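# Lay the towel flat, lengthwise, beside the basket

## Task

Spread the towel on the table in a single flat layer, oriented so its long sides run straight away from the robot toward the far edge of the table. The whole towel must sit at least one finger's width in from the table edge, at least two fingers' width from the basket's rim, and more than a hand's width from each arm's column. The basket must stay upright with all of its base on the table, shifted no more than three fingers' width from its starting spot and turned about the same way. Finish by opening the grippers and withdrawing the arms; the result only counts if it holds without the robot touching anything.

## Robot and tools

ROBOT. Two 6-joint arms with parallel grippers, named left_arm and right_arm. Names are labels only, not image sides. Bases in the scene frame: left_arm at (0, +0.304, 0) m, quat_wxyz (+0.996, 0, 0, -0.094); right_arm at (-0.003, -0.358, 0) m, quat_wxyz (+0.998, 0, 0, +0.055).

FRAME. One shared scene frame: origin on the tabletop midway between the arms, +x out over the table (away from the robot), +z up, left_arm on the +y side. Gripper fingers point along the gripper's +z and close along its y. The reported hand point sits between the pads, roughly 1 cm behind the tips; it can be slightly wrong, more so at full reach.

JOINT ORDER per arm, everywhere: waist (joint1), shoulder (joint2), elbow (joint3), wrist pitch (joint4), wrist yaw (joint5), wrist roll (joint6), then the gripper number. Stated ranges in rad: waist -2.618 to 3.054, shoulder 0.000 to 3.142, elbow 0.000 to 3.142, wrist pitch -1.571 to 1.571, wrist yaw -1.571 to 1.571, wrist roll -2.094 to 2.094. True ends may differ by up to 0.036 rad.

A ROW is one flat list of 14 numbers, each in [-1, 1], always covering both arms: left_arm's six joint numbers and its gripper number, then right_arm's seven. Joint numbers are scaled offsets, not poses: 1.0 equals 1.202 rad for waist, 1.258 shoulder, 1.238 elbow, 2.073 wrist pitch, 2.022 for wrist yaw and wrist roll. The gripper number is absolute: +1 fully open, -1 closed.

execute_actions(actions): a list of actions; each action is a list of up to 15 rows, one per 1/30 s step; if fewer than 15 rows, the last row repeats. Offsets in every row are counted from the joint angles at the start of that action (for the first action, from the last reported angles), not from the previous row. An action that would push a joint more than 0.036 rad beyond its range is rejected for both arms; if the first action or any malformed action fails, nothing in the call runs. An empty list just returns state and images.

move(target, speed, blocking): target is one 14-number row whose joint offsets are measured from the Joint positions in the latest result that showed them. All joints travel proportionally, so hands follow curves; duration clamps to 0.5 to 10 s. speed (rad/s, 0.01 to 2, default 0.5) is the top rate of the joint with the longest travel. No obstacle avoidance. blocking=false returns after 0.5 s while motion continues; then call wait or stop before any new action or move. Its result adds a move: line with the ending (done, off_target, moving, held, fault), limits=held or limits=none, and each arm's joint farthest from target.

wait(seconds): 0 to 10; arms keep their last command; returns early when a running move ends. stop(): brakes a running move (needs room; fingers continue). zoom_image(camera, region): camera is cam_high, cam_low, cam_left_wrist or cam_right_wrist; region [x0, y0, x1, y1] in pixels, origin top-left, no more than 504 by 504. read_manual(section): only "licences". finished_scene(scene): pass the current scene's number; irreversible, ends the scene after the last command has been held.

MOTION LIMITS. Each step, a joint's target stays within a lead of its measured angle: 0.202 rad waist, 0.258 shoulder, 0.238 elbow, 0.573 wrist pitch, 0.522 wrist yaw and roll; targets are also scaled back if they would place the hand more than 70 mm from where it is. Big moves therefore span several actions, and an unfinished one may need resending. Friction can leave a joint up to about 0.031 rad short, and tiny commands may do nothing.

RESULTS. State line: each gripper's end_effector_position (m) and end_effector_quat_wxyz. Joint positions (rad, plus opening in m: 0.093 open to 0.000 closed) and Joint velocities per arm; Joint targets shows current drive goals. grip_measured is the gripper motor on the command scale: pads meet near -0.94, each mm of object width adds about 0.0208, with a fixed per-gripper offset up to about 0.02. Sending a number below the object's reading squeezes harder; keep sending the same number to keep a grip. Joint torques are raw drive output with offsets and noise. Step readings list joint angles at some steps; HELD marks steps where an arm was held back. "joint sent to its limit" means a joint was stopped at its end; "joint command not followed" means the clearance check altered targets. FAULT, MOTOR HOT (from 75 °C) and OVER-TEMPERATURE FAULT lines report stops; at 90 °C an arm halts for 10 s, at 100 °C it goes limp and drops.

CAMERAS: cam_high, cam_low, cam_left_wrist, cam_right_wrist, each 504x504, returned in that order; wrist cameras ride on the hands. Calibration is approximate.

AVOID: arms striking or shoving each other, knocking anything off the table, slams and hard presses (faster moves and targets deeper past contact press harder), dropping held items, and long heavy holds that heat motors. Held items may get a brief tug now and then. Release and clear the arms before ending.

Each tool is called after "Call:" as name(argument=value, ...) on one line, values as JSON.

## Session

Call:
execute_actions(actions=[])

Scene clock: 0.00 s.
left_arm: end_effector_position=(-0.0715, -0.1926, +0.1330) grip_measured=+0.988 end_effector_quat_wxyz=(+0.479, +0.786, +0.072, -0.384) | right_arm: end_effector_position=(+0.0806, -0.6948, +0.2639) grip_measured=+1.000 end_effector_quat_wxyz=(+0.350, -0.060, +0.681, -0.641)
Joint names: [waist, shoulder, elbow, wrist pitch, wrist yaw, wrist roll]
Joint positions: left_arm=[-1.331  1.887  0.919  0.663  0.613  0.982  0.093] | right_arm=[-1.732  1.057  0.423  0.717 -0.636 -1.109  0.093]
Joint velocities: left_arm=[-0.017 -0.007 -0.002  0.125 -0.022 -0.007  0.   ] | right_arm=[-0.022  0.002 -0.002  0.022  0.066 -0.007  0.   ]
Joint torques (N m, as the arm reports them, + toward a larger angle): no reading
Motor temperatures (°C, as the motors report them): left_arm=[16 18 18 19 17 18] | right_arm=[17 17 15 16 16 18]
Joint targets: left_arm=[-1.331 1.887 0.919 0.663 0.613 0.982] | right_arm=[-1.732 1.057 0.423 0.717 -0.636 -1.109]

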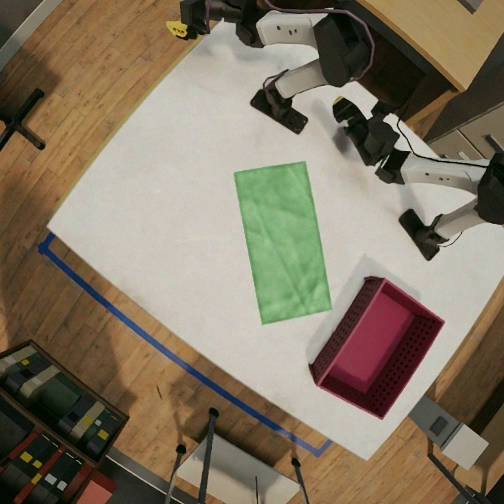

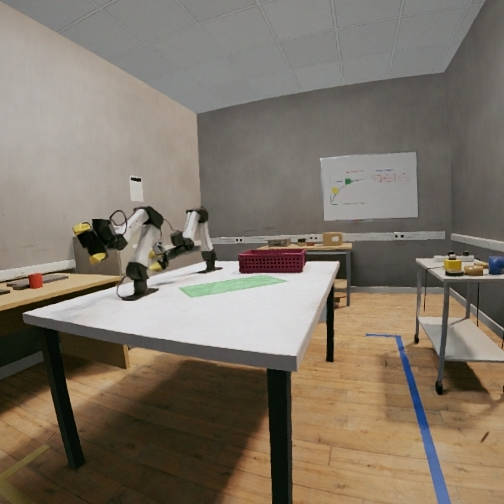

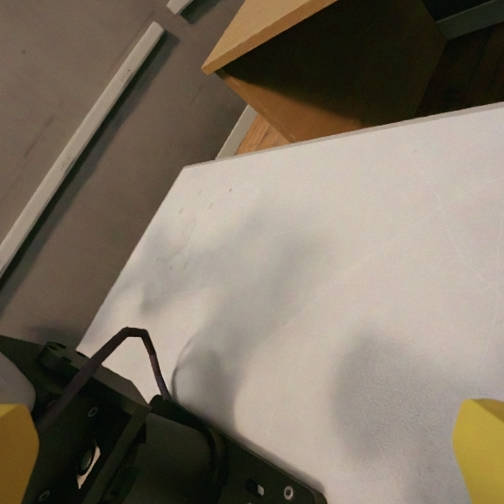

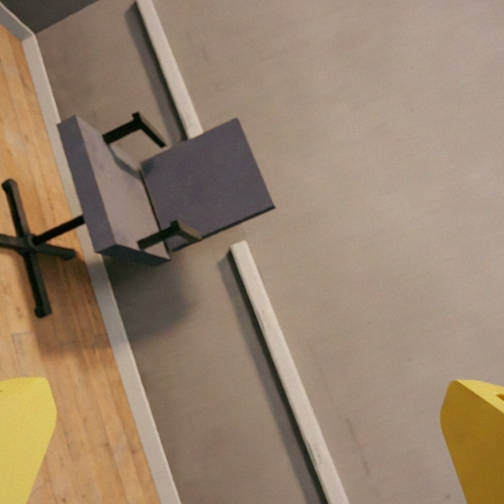

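Call:
zoom_image(camera="cam_high", region=[190,140,390,340])

Call:
zoom_image(camera="cam_low", region=[160,240,320,320])

Region (190, 140, 390, 340) of cam_high's 504x504 image, scaled by 2.520, with more detail than that image has.

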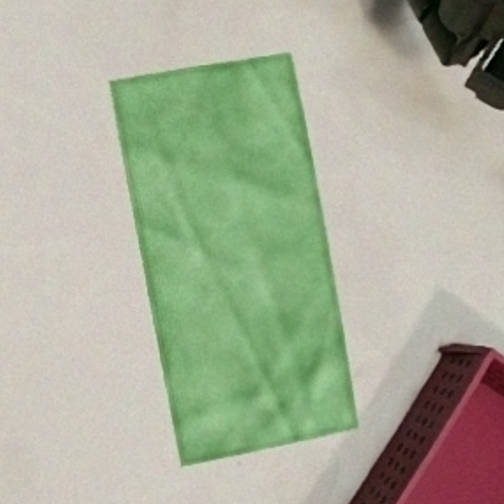

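Region (160, 240, 320, 320) of cam_low's 504x504 image, scaled by 3.150, with more detail than that image has.

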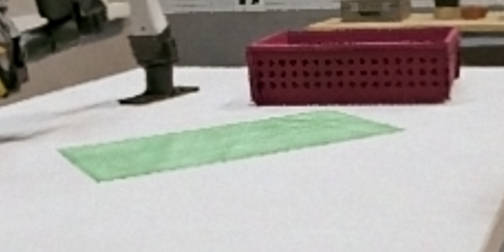

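Call:
move(target=[0.209,0.19,0.617,-0.622,-0.303,-0.486,-1, 0.6,0.4,0.4,-0.6,0.314,0.548,-1], speed=0.8)

Scene clock: 49.80 s.
left_arm: end_effector_position=(+0.1513, -0.1989, +0.0840) grip_measured=-1.000 end_effector_quat_wxyz=(+0.210, +0.578, +0.772, -0.160) | right_arm: end_effector_position=(+0.2067, -0.6237, +0.0518) grip_measured=-0.987 end_effector_quat_wxyz=(+0.178, +0.423, +0.884, -0.084)
Joint names: [waist, shoulder, elbow, wrist pitch, wrist yaw, wrist roll]
Joint positions: left_arm=[-1.087  2.103  1.67  -0.602  0.009  0.006  0.   ] | right_arm=[-1.018  1.548  0.892 -0.519 -0.008 -0.012  0.   ]
Joint velocities: left_arm=[ 0.017  0.007 -0.012 -0.037 -0.007  0.022  0.   ] | right_arm=[-0.022 -0.002 -0.022 -0.037 -0.095 -0.037  0.   ]
Joint torques (N m, as the arm reports them, + toward a larger angle): left_arm=[  0.64 -10.12   7.68   1.25  -0.14  -0.12] | right_arm=[ 0.11 -5.02 10.54  1.22  0.08  0.06]
Motor temperatures (°C, as the motors report them): left_arm=[16 30 24 27 17 18] | right_arm=[17 18 21 23 16 18]
Joint targets: left_arm=[-1.080 2.127 1.683 -0.626 0.000 -0.001] | right_arm=[-1.011 1.560 0.918 -0.527 -0.001 -0.001]
move: off_target (left_arm, right_arm); limits=none; left_arm: farthest joint: the wrist pitch, 0.025 radians from its target (1.289 radians at the start); right_arm: farthest joint: the elbow, 0.026 radians from its target (0.495 radians at the start)
camera_calibration (this result's frames):
cam_left_wrist: T_world_to_cam=[[-0.959437, -0.281917, -0.00166276, 0.0859985], [-0.280209, 0.954238, -0.104463, 0.278916], [0.0310365, -0.0997595, -0.994527, 0.142079], [0, 0, 0, 1]] pos_world=[0.156255, -0.227734, 0.170581]
cam_right_wrist: T_world_to_cam=[[-0.778294, -0.627778, -0.0124016, -0.230701], [-0.627682, 0.77735, 0.0417487, 0.653645], [-0.0165685, 0.040277, -0.999051, 0.16389], [0, 0, 0, 1]] pos_world=[0.233444, -0.659541, 0.133585]

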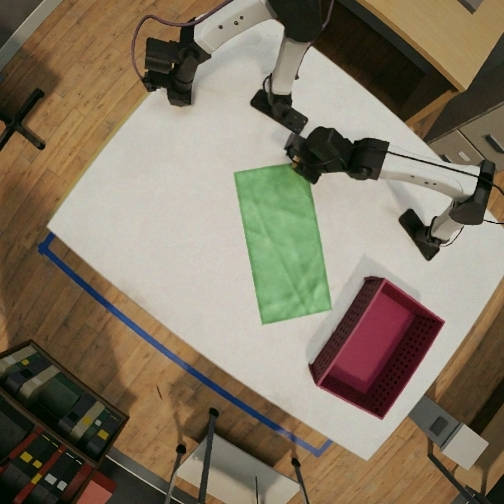

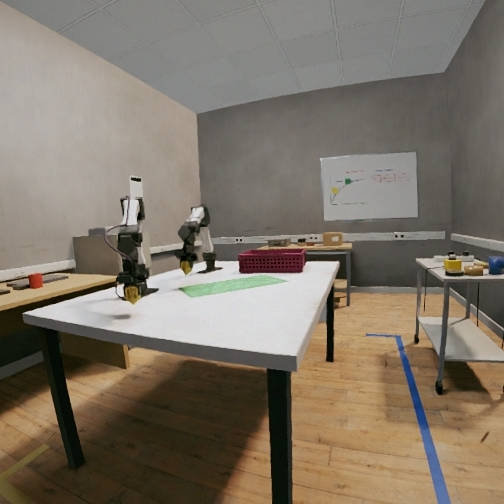

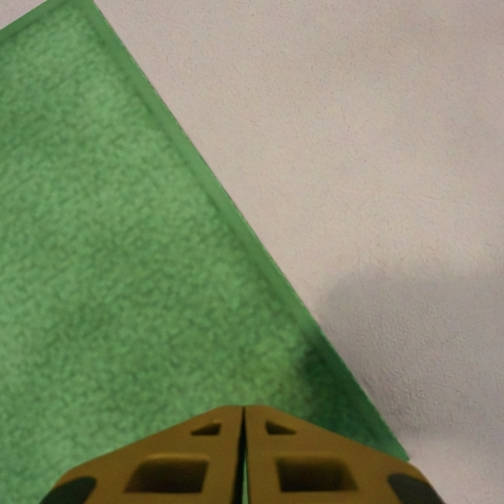

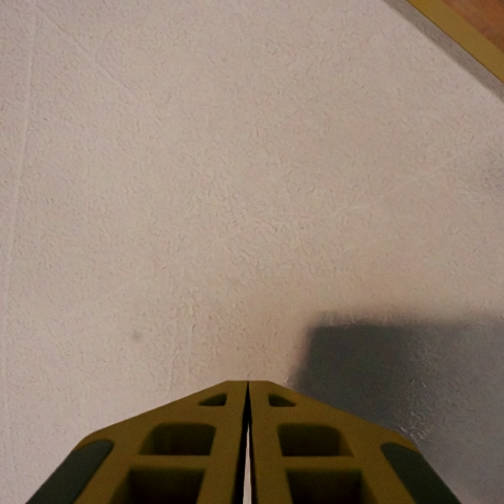

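Call:
move(target=[0,0.145,0,0,0,0,-1,0,0,0,0,0,0,-1], speed=0.15)

Scene clock: 57.17 s.
left_arm: end_effector_position=(+0.1489, -0.1908, +0.0128) grip_measured=-1.000 end_effector_quat_wxyz=(+0.156, +0.587, +0.785, -0.120) | right_arm: end_effector_position=(+0.2066, -0.6236, +0.0518) grip_measured=-0.987 end_effector_quat_wxyz=(+0.178, +0.424, +0.884, -0.084)
Joint names: [waist, shoulder, elbow, wrist pitch, wrist yaw, wrist roll]
Joint positions: left_arm=[-1.087  2.246  1.67  -0.598  0.009  0.006  0.   ] | right_arm=[-1.018  1.548  0.892 -0.52  -0.008 -0.012  0.   ]
Joint velocities: left_arm=[ 0.002 -0.002 -0.017  0.007 -0.022  0.037  0.   ] | right_arm=[-0.002 -0.007  0.007 -0.037 -0.125  0.007  0.   ]
Joint torques (N m, as the arm reports them, + toward a larger angle): left_arm=[-0.05 -9.59  6.28  1.26 -0.05 -0.06] | right_arm=[-0.47 -5.86  8.2   1.29  0.   -0.03]
Motor temperatures (°C, as the motors report them): left_arm=[16 31 26 26 17 18] | right_arm=[17 19 22 22 16 18]
Joint targets: left_arm=[-1.087 2.286 1.670 -0.601 0.009 0.006] | right_arm=[-1.018 1.548 0.892 -0.519 -0.008 -0.012]
move: off_target (left_arm); limits=none; left_arm: farthest joint: the shoulder, 0.039 radians from its target (0.182 radians at the start); right_arm: farthest joint: the wrist pitch, 0.001 radians from its target (0.001 radians at the start)
camera_calibration (this result's frames):
cam_left_wrist: T_world_to_cam=[[-0.959239, -0.282596, -0.000469878, 0.0856946], [-0.282446, 0.958673, 0.0341983, 0.262453], [-0.00921383, 0.0329371, -0.999415, 0.103534], [0, 0, 0, 1]] pos_world=[0.157284, -0.2308, 0.0945381]
cam_right_wrist: T_world_to_cam=[[-0.778516, -0.627499, -0.012554, -0.230472], [-0.627403, 0.777554, 0.0421305, 0.653612], [-0.0166754, 0.0406757, -0.999033, 0.164121], [0, 0, 0, 1]] pos_world=[0.233389, -0.659515, 0.133532]

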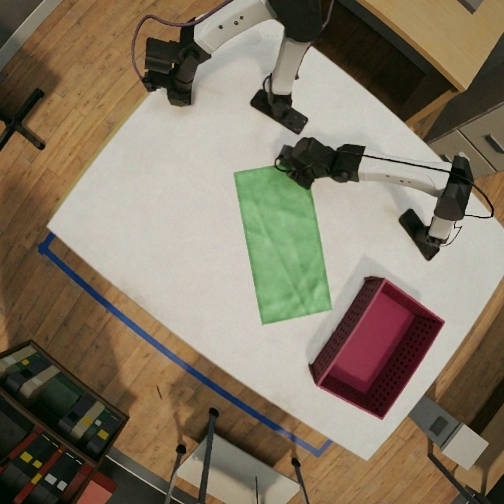

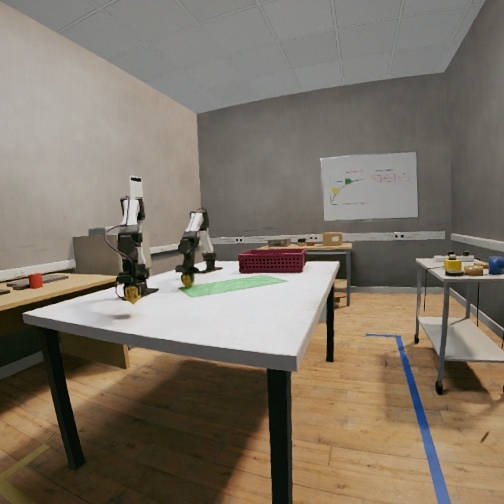

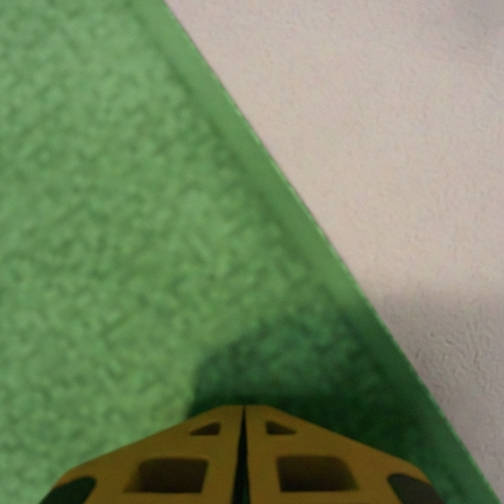

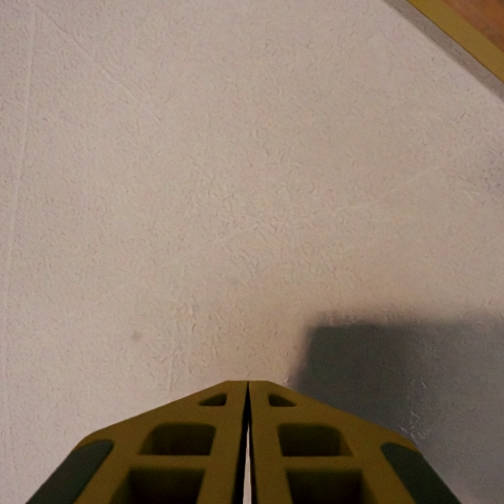

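Call:
move(target=[-0.09,-0.225,-0.43,0.079,0,0,-1,0,0,0,0,0,0,-1], speed=0.2)

Scene clock: 72.83 s.
left_arm: end_effector_position=(+0.0870, -0.1212, +0.0112) grip_measured=-1.000 end_effector_quat_wxyz=(+0.161, +0.620, +0.756, -0.134) | right_arm: end_effector_position=(+0.2066, -0.6236, +0.0518) grip_measured=-0.987 end_effector_quat_wxyz=(+0.178, +0.424, +0.884, -0.084)
Joint names: [waist, shoulder, elbow, wrist pitch, wrist yaw, wrist roll]
Joint positions: left_arm=[-1.178  1.946  1.18  -0.382  0.006  0.006  0.   ] | right_arm=[-1.018  1.548  0.892 -0.52  -0.008 -0.012  0.   ]
Joint velocities: left_arm=[-0.027  0.007 -0.017 -0.051  0.081 -0.066  0.   ] | right_arm=[ 0.012 -0.012 -0.002 -0.022 -0.081  0.037  0.   ]
Joint torques (N m, as the arm reports them, + toward a larger angle): left_arm=[-1.04 -8.5   3.03  0.79 -0.06 -0.05] | right_arm=[-0.46 -5.84  8.2   1.29  0.   -0.03]
Motor temperatures (°C, as the motors report them): left_arm=[16 34 26 25 17 18] | right_arm=[17 20 22 21 16 18]
Joint targets: left_arm=[-1.195 1.963 1.137 -0.434 0.008 0.006] | right_arm=[-1.018 1.548 0.892 -0.520 -0.008 -0.012]
move: off_target (left_arm); limits=none; left_arm: farthest joint: the wrist pitch, 0.052 radians from its target (0.163 radians at the start); right_arm: farthest joint: the waist, 0.000 radians from its target (0.000 radians at the start)
camera_calibration (this result's frames):
cam_left_wrist: T_world_to_cam=[[-0.980732, -0.195326, -0.00346041, 0.0584721], [-0.195349, 0.980692, 0.00904933, 0.173696], [0.00162603, 0.00955096, -0.999953, 0.0953265], [0, 0, 0, 1]] pos_world=[0.0911218, -0.159831, 0.0939525]
cam_right_wrist: T_world_to_cam=[[-0.778516, -0.627499, -0.012554, -0.230472], [-0.627403, 0.777554, 0.0421305, 0.653612], [-0.0166754, 0.0406757, -0.999033, 0.164121], [0, 0, 0, 1]] pos_world=[0.233389, -0.659515, 0.133532]

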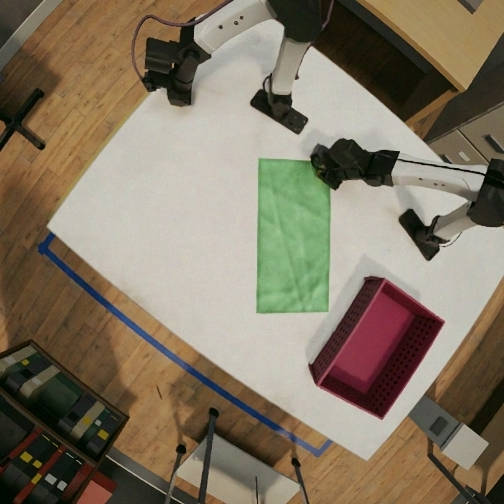

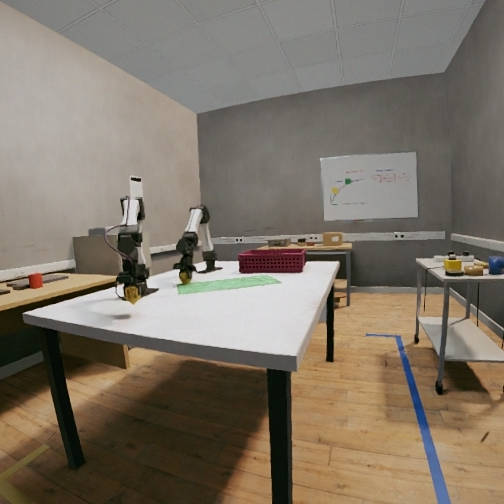

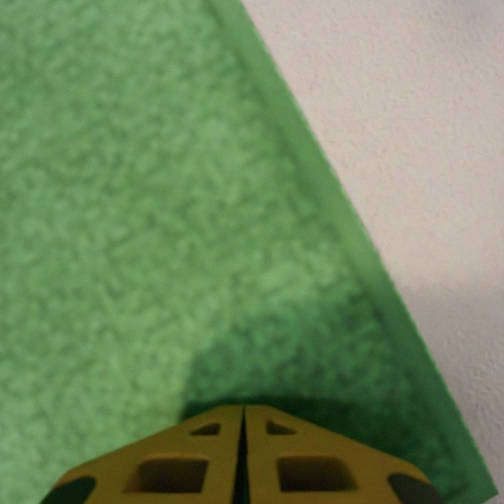

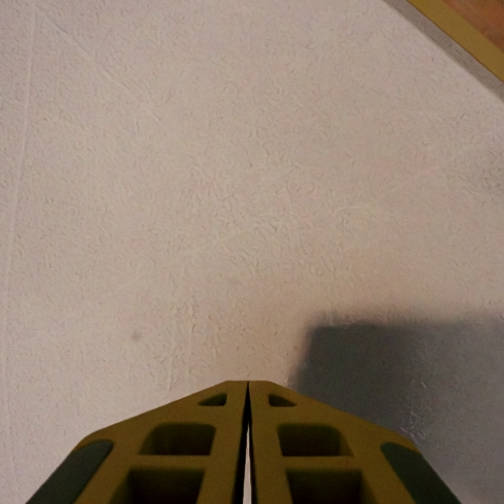

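Call:
move(target=[-0.09,-0.27,-0.37,0,0,0,-1,0,0,0,0,0,0,-1], speed=0.25)

Scene clock: 82.50 s.
left_arm: end_effector_position=(+0.0354, -0.0214, +0.0096) grip_measured=-1.000 end_effector_quat_wxyz=(+0.142, +0.657, +0.729, -0.130) | right_arm: end_effector_position=(+0.2066, -0.6236, +0.0518) grip_measured=-0.987 end_effector_quat_wxyz=(+0.178, +0.424, +0.884, -0.084)
Joint names: [waist, shoulder, elbow, wrist pitch, wrist yaw, wrist roll]
Joint positions: left_arm=[-1.271  1.603  0.759 -0.34   0.005  0.006  0.   ] | right_arm=[-1.018  1.548  0.892 -0.52  -0.008 -0.012  0.   ]
Joint velocities: left_arm=[ 0.002  0.002 -0.012 -0.007  0.007 -0.037  0.   ] | right_arm=[-0.012  0.007 -0.002 -0.007 -0.066 -0.007  0.   ]
Joint torques (N m, as the arm reports them, + toward a larger angle): left_arm=[-1.24 -5.78  3.07  0.85 -0.09 -0.06] | right_arm=[-0.49 -5.84  8.24  1.3   0.   -0.03]
Motor temperatures (°C, as the motors report them): left_arm=[16 34 25 24 17 18] | right_arm=[17 21 23 21 16 18]
Joint targets: left_arm=[-1.287 1.606 0.722 -0.382 0.006 0.006] | right_arm=[-1.018 1.548 0.892 -0.520 -0.008 -0.012]
move: off_target (left_arm); limits=none; left_arm: farthest joint: the wrist pitch, 0.042 radians from its target (0.000 radians at the start); right_arm: farthest joint: the waist, 0.000 radians from its target (0.000 radians at the start)
camera_calibration (this result's frames):
cam_left_wrist: T_world_to_cam=[[-0.994639, -0.10335, -0.00356528, 0.0298086], [-0.103406, 0.993643, 0.0445135, 0.0624202], [-0.00105788, 0.0446436, -0.999002, 0.0936732], [0, 0, 0, 1]] pos_world=[0.0362026, -0.0631245, 0.0909075]
cam_right_wrist: T_world_to_cam=[[-0.778516, -0.627499, -0.012554, -0.230472], [-0.627403, 0.777554, 0.0421305, 0.653612], [-0.0166754, 0.0406757, -0.999033, 0.164121], [0, 0, 0, 1]] pos_world=[0.233389, -0.659515, 0.133532]

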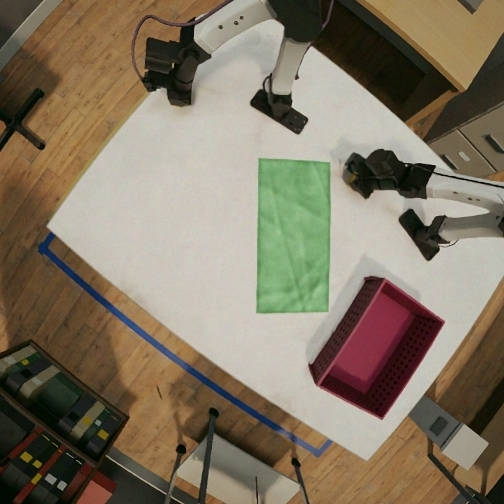

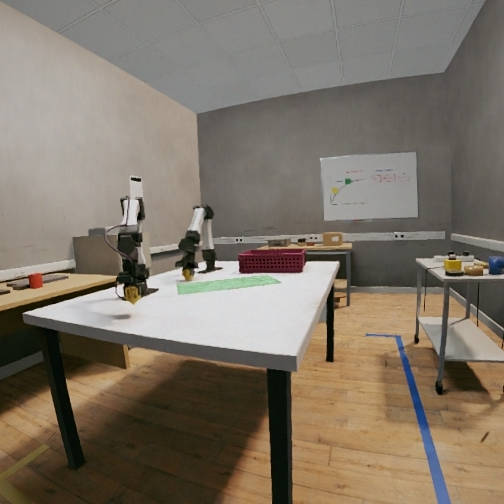

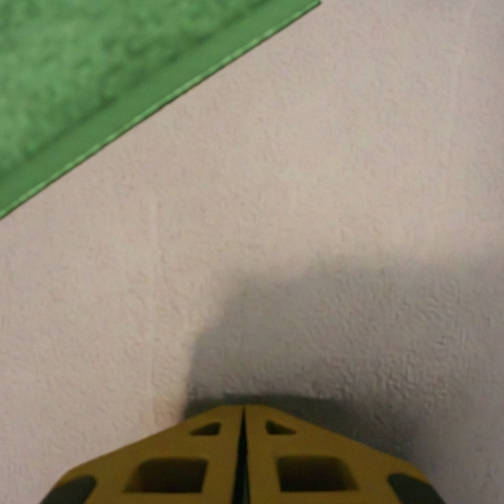

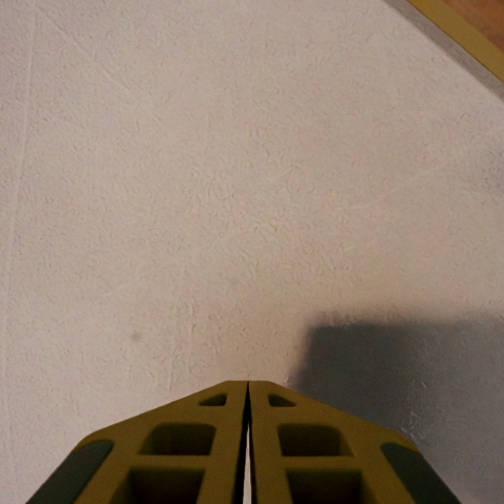

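Call:
move(target=[0,-0.45,-0.2,0,0,0,-1,1,0.55,0.87,0.077,0,0,-1], speed=0.8)

Call:
move(target=[0.5,-0.3,-0.15,0,0,0,-1,0.225,0.14,0,0,0,0,-1], speed=0.6)

Scene clock: 99.03 s.
left_arm: end_effector_position=(+0.0312, +0.0158, +0.0904) grip_measured=-1.000 end_effector_quat_wxyz=(+0.260, +0.627, +0.696, -0.235) | right_arm: end_effector_position=(+0.5926, -0.1709, +0.1603) grip_measured=-0.987 end_effector_quat_wxyz=(+0.431, -0.143, +0.888, +0.069)
Joint names: [waist, shoulder, elbow, wrist pitch, wrist yaw, wrist roll]
Joint positions: left_arm=[-1.271  1.049  0.531 -0.338  0.005  0.006  0.   ] | right_arm=[ 0.191  2.23   1.943 -0.38  -0.013 -0.012  0.   ]
Joint velocities: left_arm=[-0.012  0.002  0.012 -0.037 -0.066 -0.022  0.   ] | right_arm=[-0.002  0.012 -0.017  0.007  0.037 -0.095  0.   ]
Joint torques (N m, as the arm reports them, + toward a larger angle): left_arm=[ 0.05 -3.07  5.5   1.71 -0.1  -0.06] | right_arm=[ -1.03 -11.62  11.82   2.34   0.04  -0.02]
Motor temperatures (°C, as the motors report them): left_arm=[16 31 24 24 17 18] | right_arm=[17 22 23 22 16 18]
Joint targets: left_arm=[-1.271 1.037 0.511 -0.340 0.005 0.006] | right_arm=[0.185 2.240 1.969 -0.360 -0.008 -0.012]
move: off_target (right_arm); limits=none; left_arm: farthest joint: the elbow, 0.020 radians from its target (0.247 radians at the start); right_arm: farthest joint: the elbow, 0.026 radians from its target (1.077 radians at the start)
camera_calibration (this result's frames):
cam_left_wrist: T_world_to_cam=[[-0.994471, -0.104865, -0.00561039, 0.0300413], [-0.0990791, 0.954624, -0.280848, 0.051341], [0.034807, -0.278739, -0.959736, 0.173133], [0, 0, 0, 1]] pos_world=[0.0289358, 0.00239771, 0.180749]
cam_right_wrist: T_world_to_cam=[[0.318291, -0.947967, -0.00706824, -0.350153], [-0.847762, -0.281294, -0.449637, 0.567662], [0.424252, 0.149108, -0.893184, 0.00084659], [0, 0, 0, 1]] pos_world=[0.592334, -0.17238, 0.253523]

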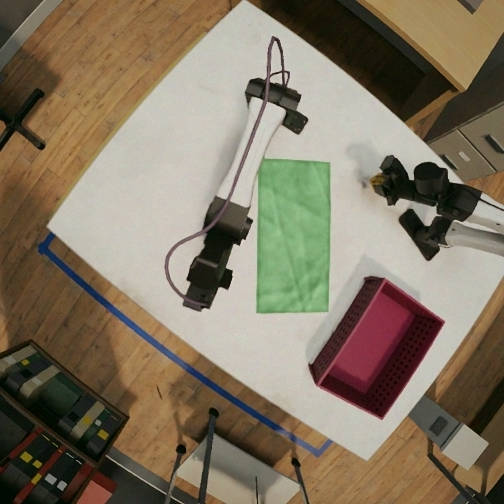

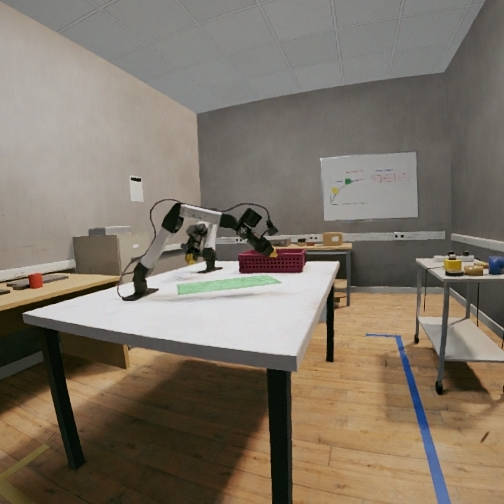

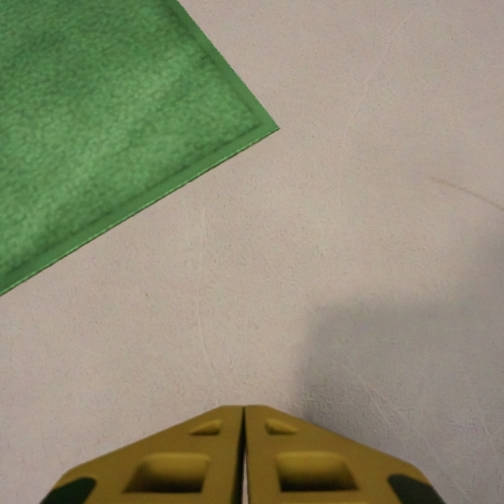

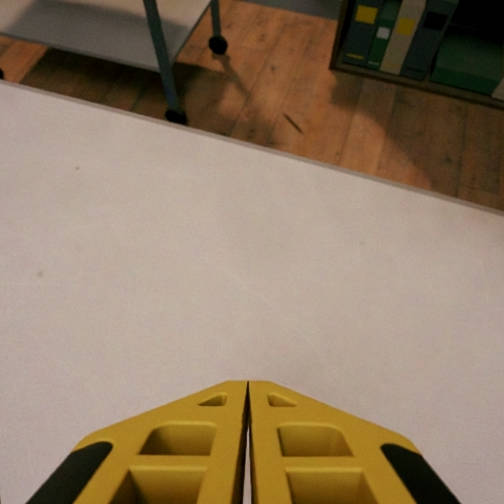

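Scene clock: 100.47 s.
left_arm: end_effector_position=(+0.1660, +0.1051, +0.1129) grip_measured=-1.000 end_effector_quat_wxyz=(+0.400, +0.382, +0.812, -0.188) | right_arm: end_effector_position=(+0.5189, -0.0179, +0.0557) grip_measured=-0.987 end_effector_quat_wxyz=(+0.341, -0.272, +0.894, +0.105)
Joint names: [waist, shoulder, elbow, wrist pitch, wrist yaw, wrist roll]
Joint positions: left_arm=[-0.683  0.685  0.366 -0.337  0.006  0.006  0.   ] | right_arm=[ 0.464  2.403  1.943 -0.382 -0.013 -0.012  0.   ]
Joint velocities: left_arm=[ 0.007  0.012 -0.007  0.007 -0.037 -0.007  0.   ] | right_arm=[-0.007  0.027 -0.012 -0.022  0.007 -0.037  0.   ]
Joint torques (N m, as the arm reports them, + toward a larger angle): left_arm=[ 0.91 -0.86  5.74  1.99 -0.14 -0.06] | right_arm=[ -0.68 -12.76   9.14   1.93  -0.03  -0.05]
Motor temperatures (°C, as the motors report them): left_arm=[16 31 24 25 17 18] | right_arm=[17 23 23 22 16 18]
Joint targets: left_arm=[-0.670 0.671 0.346 -0.337 0.005 0.006] | right_arm=[0.461 2.406 1.943 -0.380 -0.013 -0.012]
move: off_target (left_arm); limits=none; left_arm: farthest joint: the elbow, 0.021 radians from its target (0.186 radians at the start); right_arm: farthest joint: the shoulder, 0.004 radians from its target (0.176 radians at the start)
camera_calibration (this result's frames):
cam_left_wrist: T_world_to_cam=[[-0.768739, -0.639534, -0.00610117, 0.192367], [-0.563961, 0.682336, -0.465152, 0.112346], [0.301643, -0.354139, -0.88521, 0.170156], [0, 0, 0, 1]] pos_world=[0.159913, 0.106626, 0.204055]
cam_right_wrist: T_world_to_cam=[[0.560893, -0.827817, -0.0108644, -0.305973], [-0.79456, -0.534581, -0.287919, 0.460029], [0.232536, 0.170124, -0.957593, 0.0192684], [0, 0, 0, 1]] pos_world=[0.532658, -0.0106443, 0.147578]

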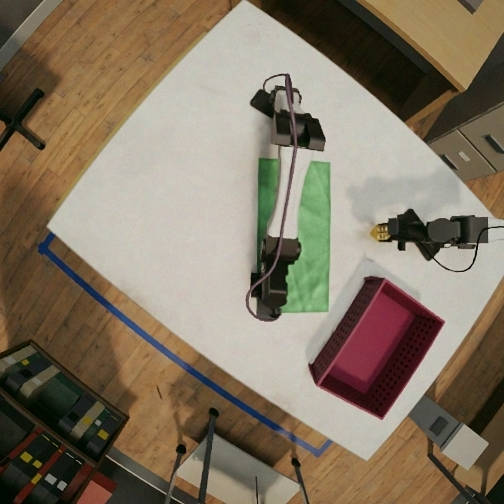

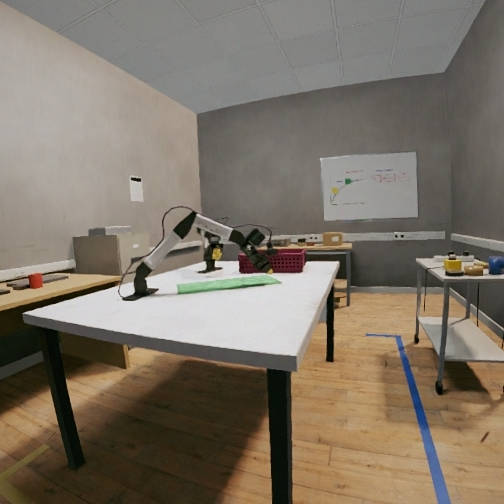

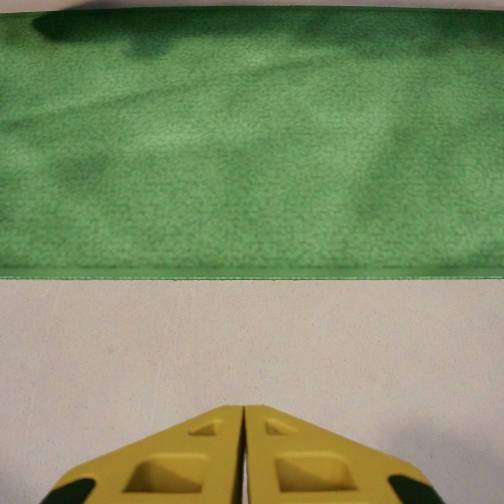

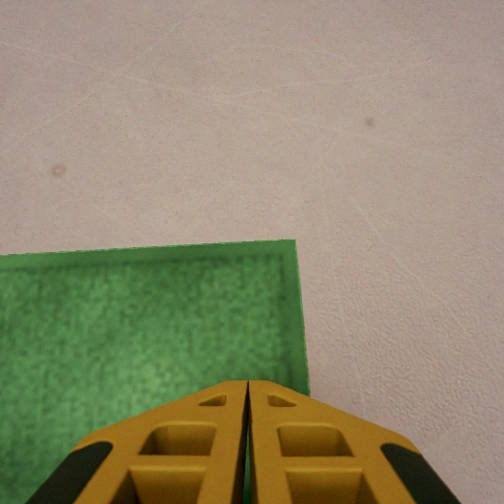

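Call:
move(target=[0,0,0,0,0,0,-1,0,0.085,0,0,0,0,-1], speed=0.12)

Call:
execute_actions(actions=[[[0,0,0,0,0,0,-1,-0.01,0.028,0,0,0,0,-1],[0,0,0,0,0,0,-1,-0.02,0.028,0,0,0,0,-1],[0,0,0,0,0,0,-1,-0.03,0.028,0,0,0,0,-1],[0,0,0,0,0,0,-1,-0.04,0.028,0,0,0,0,-1]],[[0,0,0,0,0,0,-1,-0.04,0.028,0,0,0,0,-1]],[[0,0,0,0,0,0,-1,-0.04,0.028,0,0,0,0,-1]],[[0,0,0,0,0,0,-1,-0.04,0.028,0,0,0,0,-1]]])

Scene clock: 112.73 s.
left_arm: end_effector_position=(+0.1660, +0.1051, +0.1129) grip_measured=-1.000 end_effector_quat_wxyz=(+0.400, +0.382, +0.812, -0.188) | right_arm: end_effector_position=(+0.5143, -0.0209, +0.0108) grip_measured=-0.987 end_effector_quat_wxyz=(+0.308, -0.275, +0.906, +0.095)
Joint names: [waist, shoulder, elbow, wrist pitch, wrist yaw, wrist roll]
Joint positions: left_arm=[-0.683  0.685  0.366 -0.337  0.006  0.006  0.   ] | right_arm=[ 0.464  2.478  1.943 -0.379 -0.013 -0.012  0.   ]
Joint velocities: left_arm=[ 0.002 -0.007  0.002  0.037 -0.007 -0.007  0.   ] | right_arm=[-0.007  0.007  0.012 -0.022  0.066 -0.007  0.   ]
Joint torques (N m, as the arm reports them, + toward a larger angle): left_arm=[-0.05 -0.1   7.12  1.99 -0.06  0.04] | right_arm=[ -0.48 -11.07   8.91   1.75  -0.01  -0.03]
Motor temperatures (°C, as the motors report them): left_arm=[16 28 25 27 17 18] | right_arm=[17 29 24 23 16 18]
Joint targets: left_arm=[-0.683 0.685 0.366 -0.337 0.006 0.006] | right_arm=[0.464 2.510 1.943 -0.382 -0.013 -0.012]
move: off_target (right_arm); limits=none; left_arm: farthest joint: the waist, 0.000 radians from its target (0.000 radians at the start); right_arm: farthest joint: the shoulder, 0.032 radians from its target (0.107 radians at the start)
camera_calibration (this result's frames):
cam_left_wrist: T_world_to_cam=[[-0.768739, -0.639534, -0.00610117, 0.192367], [-0.563961, 0.682336, -0.465152, 0.112346], [0.301643, -0.354139, -0.88521, 0.170156], [0, 0, 0, 1]] pos_world=[0.159913, 0.106626, 0.204055]
cam_right_wrist: T_world_to_cam=[[0.560187, -0.828274, -0.012352, -0.305975], [-0.809952, -0.544546, -0.217824, 0.448797], [0.173691, 0.132026, -0.97591, 0.00754343], [0, 0, 0, 1]] pos_world=[0.533597, -0.0100362, 0.101341]

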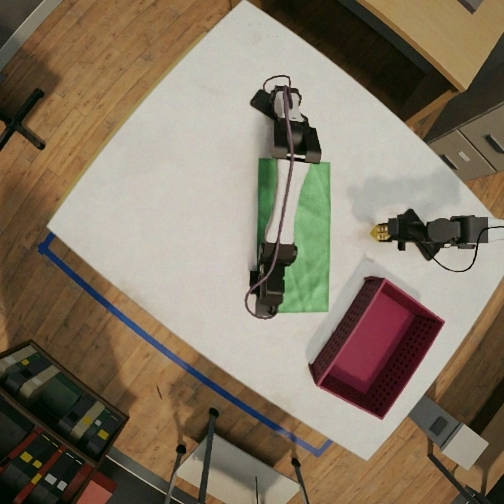

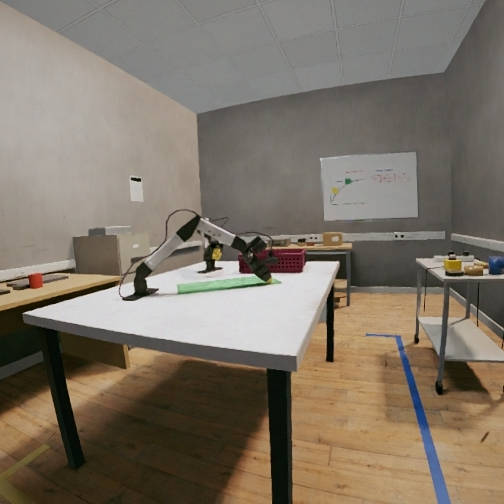

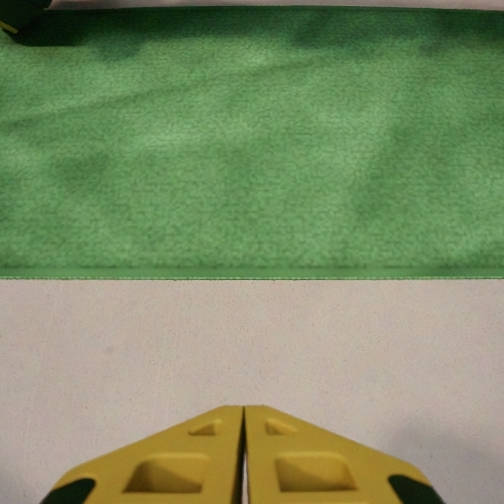

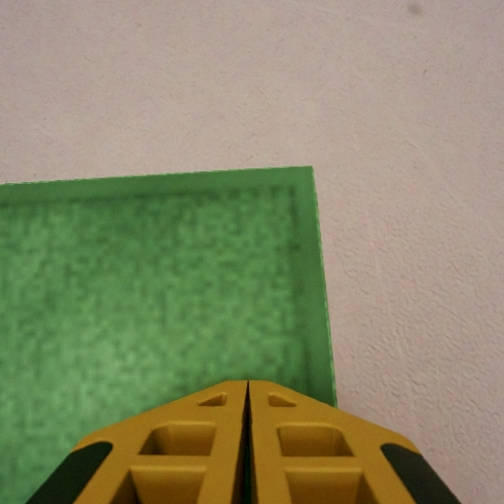

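Scene clock: 114.73 s.
left_arm: end_effector_position=(+0.1660, +0.1051, +0.1129) grip_measured=-1.000 end_effector_quat_wxyz=(+0.400, +0.382, +0.812, -0.188) | right_arm: end_effector_position=(+0.5673, -0.0996, +0.0106) grip_measured=-0.987 end_effector_quat_wxyz=(+0.329, -0.206, +0.917, +0.092)
Joint names: [waist, shoulder, elbow, wrist pitch, wrist yaw, wrist roll]
Joint positions: left_arm=[-0.683  0.685  0.366 -0.337  0.006  0.006  0.   ] | right_arm=[ 0.301  2.492  1.943 -0.325 -0.053 -0.012  0.   ]
Joint velocities: left_arm=[-0.007 -0.002 -0.002 -0.066 -0.037 -0.022  0.   ] | right_arm=[ 0.002 -0.007  0.002 -0.037  0.022 -0.066  0.   ]
Joint torques (N m, as the arm reports them, + toward a larger angle): left_arm=[ 0.21 -0.17  7.25  1.98 -0.07  0.02] | right_arm=[ -1.02 -11.25   8.98   1.69   0.08  -0.02]
Motor temperatures (°C, as the motors report them): left_arm=[16 28 25 28 17 18] | right_arm=[17 30 24 23 16 18]
Joint targets: left_arm=[-0.683 0.685 0.366 -0.337 0.006 0.006] | right_arm=[0.294 2.524 1.943 -0.339 -0.042 -0.012]
Step readings (joint positions; steps 1 to 15: 1st action; 16 to 30: 2nd action; 31 to 45: 3rd action; 46 to 60: 4th action):
0: left_arm=[-0.683 0.685 0.366 -0.337 0.006 0.006] | right_arm=[0.464 2.478 1.943 -0.379 -0.013 -0.012]
1: left_arm=[-0.683 0.685 0.366 -0.337 0.006 0.006] | right_arm=[0.464 2.478 1.943 -0.379 -0.013 -0.012]
2: left_arm=[-0.683 0.685 0.366 -0.337 0.006 0.006] | right_arm=[0.463 2.478 1.943 -0.379 -0.013 -0.012]
4: left_arm=[-0.683 0.685 0.366 -0.337 0.006 0.006] | right_arm=[0.457 2.478 1.943 -0.378 -0.018 -0.012]
8: left_arm=[-0.683 0.685 0.366 -0.337 0.006 0.006] | right_arm=[0.434 2.481 1.943 -0.370 -0.022 -0.012]
15: left_arm=[-0.683 0.685 0.366 -0.337 0.006 0.006] | right_arm=[0.423 2.481 1.943 -0.366 -0.022 -0.012]
16: left_arm=[-0.683 0.685 0.366 -0.337 0.006 0.006] | right_arm=[0.421 2.481 1.943 -0.365 -0.025 -0.012]
17: left_arm=[-0.683 0.685 0.366 -0.337 0.006 0.006] | right_arm=[0.417 2.481 1.943 -0.364 -0.028 -0.012]
19: left_arm=[-0.683 0.685 0.366 -0.337 0.006 0.006] | right_arm=[0.406 2.483 1.943 -0.361 -0.031 -0.012]
23: left_arm=[-0.683 0.685 0.366 -0.337 0.006 0.006] | right_arm=[0.386 2.485 1.943 -0.354 -0.032 -0.012]
30: left_arm=[-0.683 0.685 0.366 -0.337 0.006 0.006] | right_arm=[0.382 2.485 1.943 -0.353 -0.032 -0.012]
31: left_arm=[-0.683 0.685 0.366 -0.337 0.006 0.006] | right_arm=[0.380 2.485 1.943 -0.352 -0.034 -0.012]
32: left_arm=[-0.683 0.685 0.366 -0.337 0.006 0.006] | right_arm=[0.377 2.485 1.943 -0.351 -0.038 -0.012]
34: left_arm=[-0.683 0.685 0.366 -0.337 0.006 0.006] | right_arm=[0.365 2.486 1.943 -0.347 -0.041 -0.012]
38: left_arm=[-0.683 0.685 0.366 -0.337 0.006 0.006] | right_arm=[0.344 2.488 1.943 -0.340 -0.042 -0.012]
45: left_arm=[-0.683 0.685 0.366 -0.337 0.006 0.006] | right_arm=[0.342 2.488 1.943 -0.339 -0.042 -0.012]
46: left_arm=[-0.683 0.685 0.366 -0.337 0.006 0.006] | right_arm=[0.339 2.488 1.943 -0.338 -0.044 -0.012]
47: left_arm=[-0.683 0.685 0.366 -0.337 0.006 0.006] | right_arm=[0.336 2.488 1.943 -0.337 -0.048 -0.012]
49: left_arm=[-0.683 0.685 0.366 -0.337 0.006 0.006] | right_arm=[0.324 2.490 1.943 -0.333 -0.052 -0.012]
53: left_arm=[-0.683 0.685 0.366 -0.337 0.006 0.006] | right_arm=[0.304 2.492 1.943 -0.326 -0.053 -0.012]
60: Joint positions above
camera_calibration (this result's frames):
cam_left_wrist: T_world_to_cam=[[-0.768739, -0.639534, -0.00610117, 0.192367], [-0.563961, 0.682336, -0.465152, 0.112346], [0.301643, -0.354139, -0.88521, 0.170156], [0, 0, 0, 1]] pos_world=[0.159913, 0.106626, 0.204055]
cam_right_wrist: T_world_to_cam=[[0.441734, -0.896151, -0.0422429, -0.340109], [-0.871543, -0.417483, -0.257137, 0.496859], [0.212798, 0.150403, -0.965451, -0.0118955], [0, 0, 0, 1]] pos_world=[0.585803, -0.0955689, 0.101909]

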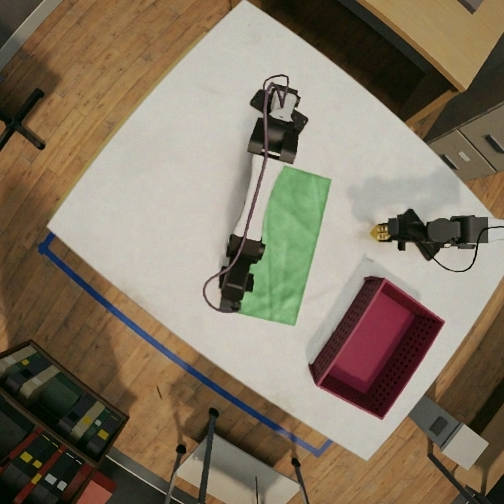

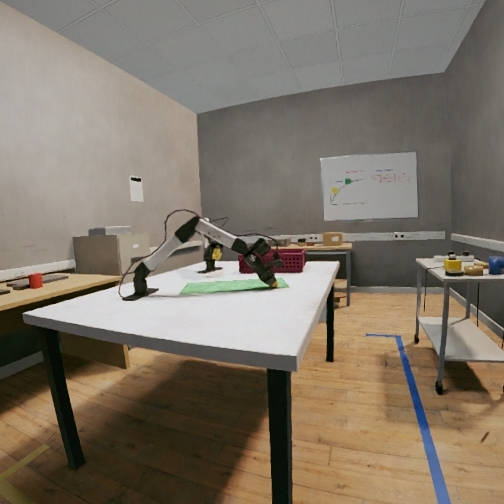

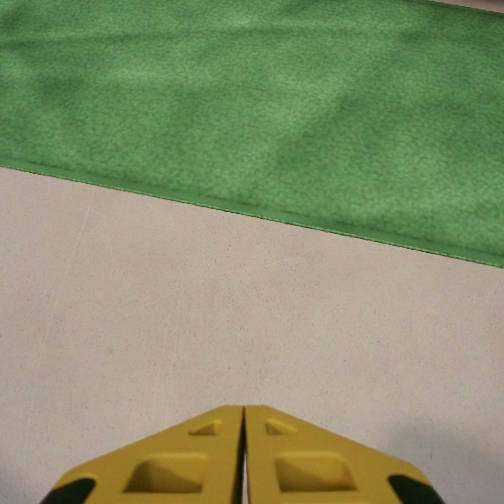

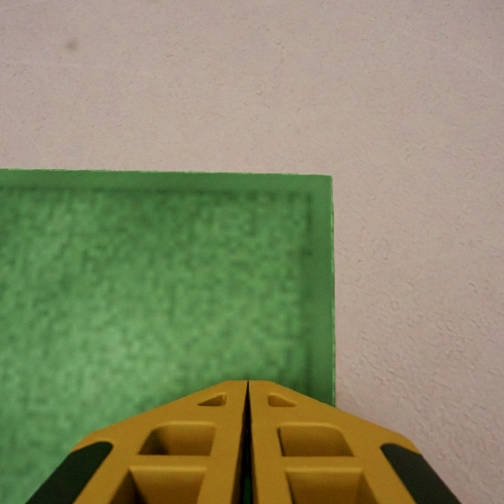

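Call:
execute_actions(actions=[[[0,0,0,0,0,0,-1,-0.06,0.028,0,-0.004,0.005,0,-1]],[[0,0,0,0,0,0,-1,-0.06,0.028,0,-0.004,0.005,0,-1]],[[0,0,0,0,0,0,-1,-0.06,0.028,0,-0.006,0.005,0,-1]],[[0,0,0,0,0,0,-1,-0.06,0.028,0,-0.006,0.005,0,-1]]])

Scene clock: 126.53 s.
left_arm: end_effector_position=(+0.1660, +0.1051, +0.1129) grip_measured=-1.000 end_effector_quat_wxyz=(+0.400, +0.382, +0.812, -0.188) | right_arm: end_effector_position=(+0.6193, -0.2759, +0.0108) grip_measured=-0.987 end_effector_quat_wxyz=(+0.342, -0.070, +0.936, +0.048)
Joint names: [waist, shoulder, elbow, wrist pitch, wrist yaw, wrist roll]
Joint positions: left_arm=[-0.683  0.685  0.366 -0.337  0.006  0.006  0.   ] | right_arm=[ 0.004  2.494  1.943 -0.316 -0.064 -0.012  0.   ]
Joint velocities: left_arm=[-0.007  0.002 -0.007 -0.037 -0.051 -0.007  0.   ] | right_arm=[-0.002 -0.007 -0.012  0.007 -0.007  0.022  0.   ]
Joint torques (N m, as the arm reports them, + toward a larger angle): left_arm=[ 0.   -0.31  7.09  1.97 -0.09  0.02] | right_arm=[ -0.23 -11.09   8.96   1.71   0.07  -0.03]
Motor temperatures (°C, as the motors report them): left_arm=[16 26 27 29 17 18] | right_arm=[17 32 24 23 16 18]
Joint targets: left_arm=[-0.683 0.685 0.366 -0.337 0.006 0.006] | right_arm=[0.006 2.530 1.943 -0.329 -0.050 -0.012]
Step readings (joint positions; steps 1 to 15: 1st action; 16 to 30: 2nd action; 31 to 45: 3rd action; 46 to 60: 4th action):
0: left_arm=[-0.683 0.685 0.366 -0.337 0.006 0.006] | right_arm=[0.301 2.492 1.943 -0.325 -0.053 -0.012]
1: left_arm=[-0.683 0.685 0.366 -0.337 0.006 0.006] | right_arm=[0.297 2.492 1.943 -0.325 -0.055 -0.012]
2: left_arm=[-0.683 0.685 0.366 -0.337 0.006 0.006] | right_arm=[0.291 2.492 1.943 -0.324 -0.059 -0.012]
4: left_arm=[-0.683 0.685 0.366 -0.337 0.006 0.006] | right_arm=[0.271 2.492 1.943 -0.324 -0.060 -0.012]
8: left_arm=[-0.683 0.685 0.366 -0.337 0.006 0.006] | right_arm=[0.232 2.492 1.943 -0.324 -0.058 -0.012]
15: left_arm=[-0.683 0.685 0.366 -0.337 0.006 0.006] | right_arm=[0.226 2.492 1.943 -0.323 -0.055 -0.012]
16: left_arm=[-0.683 0.685 0.366 -0.337 0.006 0.006] | right_arm=[0.222 2.492 1.943 -0.323 -0.056 -0.012]
17: left_arm=[-0.683 0.685 0.366 -0.337 0.006 0.006] | right_arm=[0.216 2.492 1.943 -0.323 -0.060 -0.012]
19: left_arm=[-0.683 0.685 0.366 -0.337 0.006 0.006] | right_arm=[0.196 2.492 1.943 -0.323 -0.061 -0.012]
23: left_arm=[-0.683 0.685 0.366 -0.337 0.006 0.006] | right_arm=[0.157 2.492 1.943 -0.323 -0.059 -0.012]
30: left_arm=[-0.683 0.685 0.366 -0.337 0.006 0.006] | right_arm=[0.151 2.492 1.943 -0.323 -0.055 -0.012]
31: left_arm=[-0.683 0.685 0.366 -0.337 0.006 0.006] | right_arm=[0.147 2.492 1.943 -0.323 -0.057 -0.012]
32: left_arm=[-0.683 0.685 0.366 -0.337 0.006 0.006] | right_arm=[0.141 2.492 1.943 -0.323 -0.060 -0.012]
34: left_arm=[-0.683 0.685 0.366 -0.337 0.006 0.006] | right_arm=[0.121 2.494 1.943 -0.321 -0.063 -0.012]
38: left_arm=[-0.683 0.685 0.366 -0.337 0.006 0.006] | right_arm=[0.083 2.494 1.943 -0.317 -0.063 -0.012]
45: left_arm=[-0.683 0.685 0.366 -0.337 0.006 0.006] | right_arm=[0.078 2.494 1.943 -0.317 -0.061 -0.012]
46: left_arm=[-0.683 0.685 0.366 -0.337 0.006 0.006] | right_arm=[0.074 2.494 1.943 -0.316 -0.062 -0.012]
47: left_arm=[-0.683 0.685 0.366 -0.337 0.006 0.006] | right_arm=[0.068 2.494 1.943 -0.316 -0.066 -0.012]
49: left_arm=[-0.683 0.685 0.366 -0.337 0.006 0.006] | right_arm=[0.048 2.494 1.943 -0.316 -0.068 -0.012]
53: left_arm=[-0.683 0.685 0.366 -0.337 0.006 0.006] | right_arm=[0.010 2.494 1.943 -0.316 -0.067 -0.012]
60: Joint positions above
camera_calibration (this result's frames):
cam_left_wrist: T_world_to_cam=[[-0.768739, -0.639534, -0.00610117, 0.192367], [-0.563961, 0.682336, -0.465152, 0.112346], [0.301643, -0.354139, -0.88521, 0.170156], [0, 0, 0, 1]] pos_world=[0.159913, 0.106626, 0.204055]
cam_right_wrist: T_world_to_cam=[[0.167278, -0.984625, -0.0503222, -0.375349], [-0.952921, -0.148377, -0.264436, 0.593336], [0.252903, 0.0921874, -0.963089, -0.0371937], [0, 0, 0, 1]] pos_world=[0.637596, -0.278111, 0.10219]

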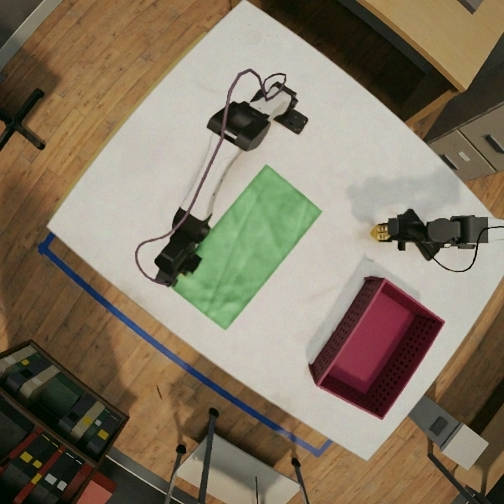

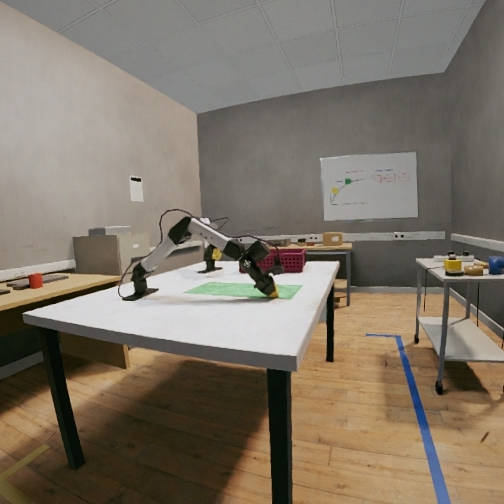

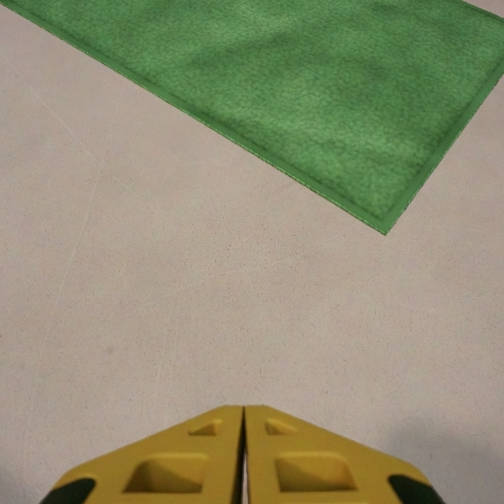

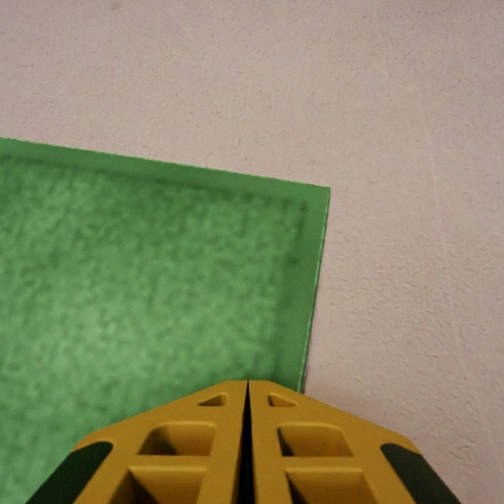

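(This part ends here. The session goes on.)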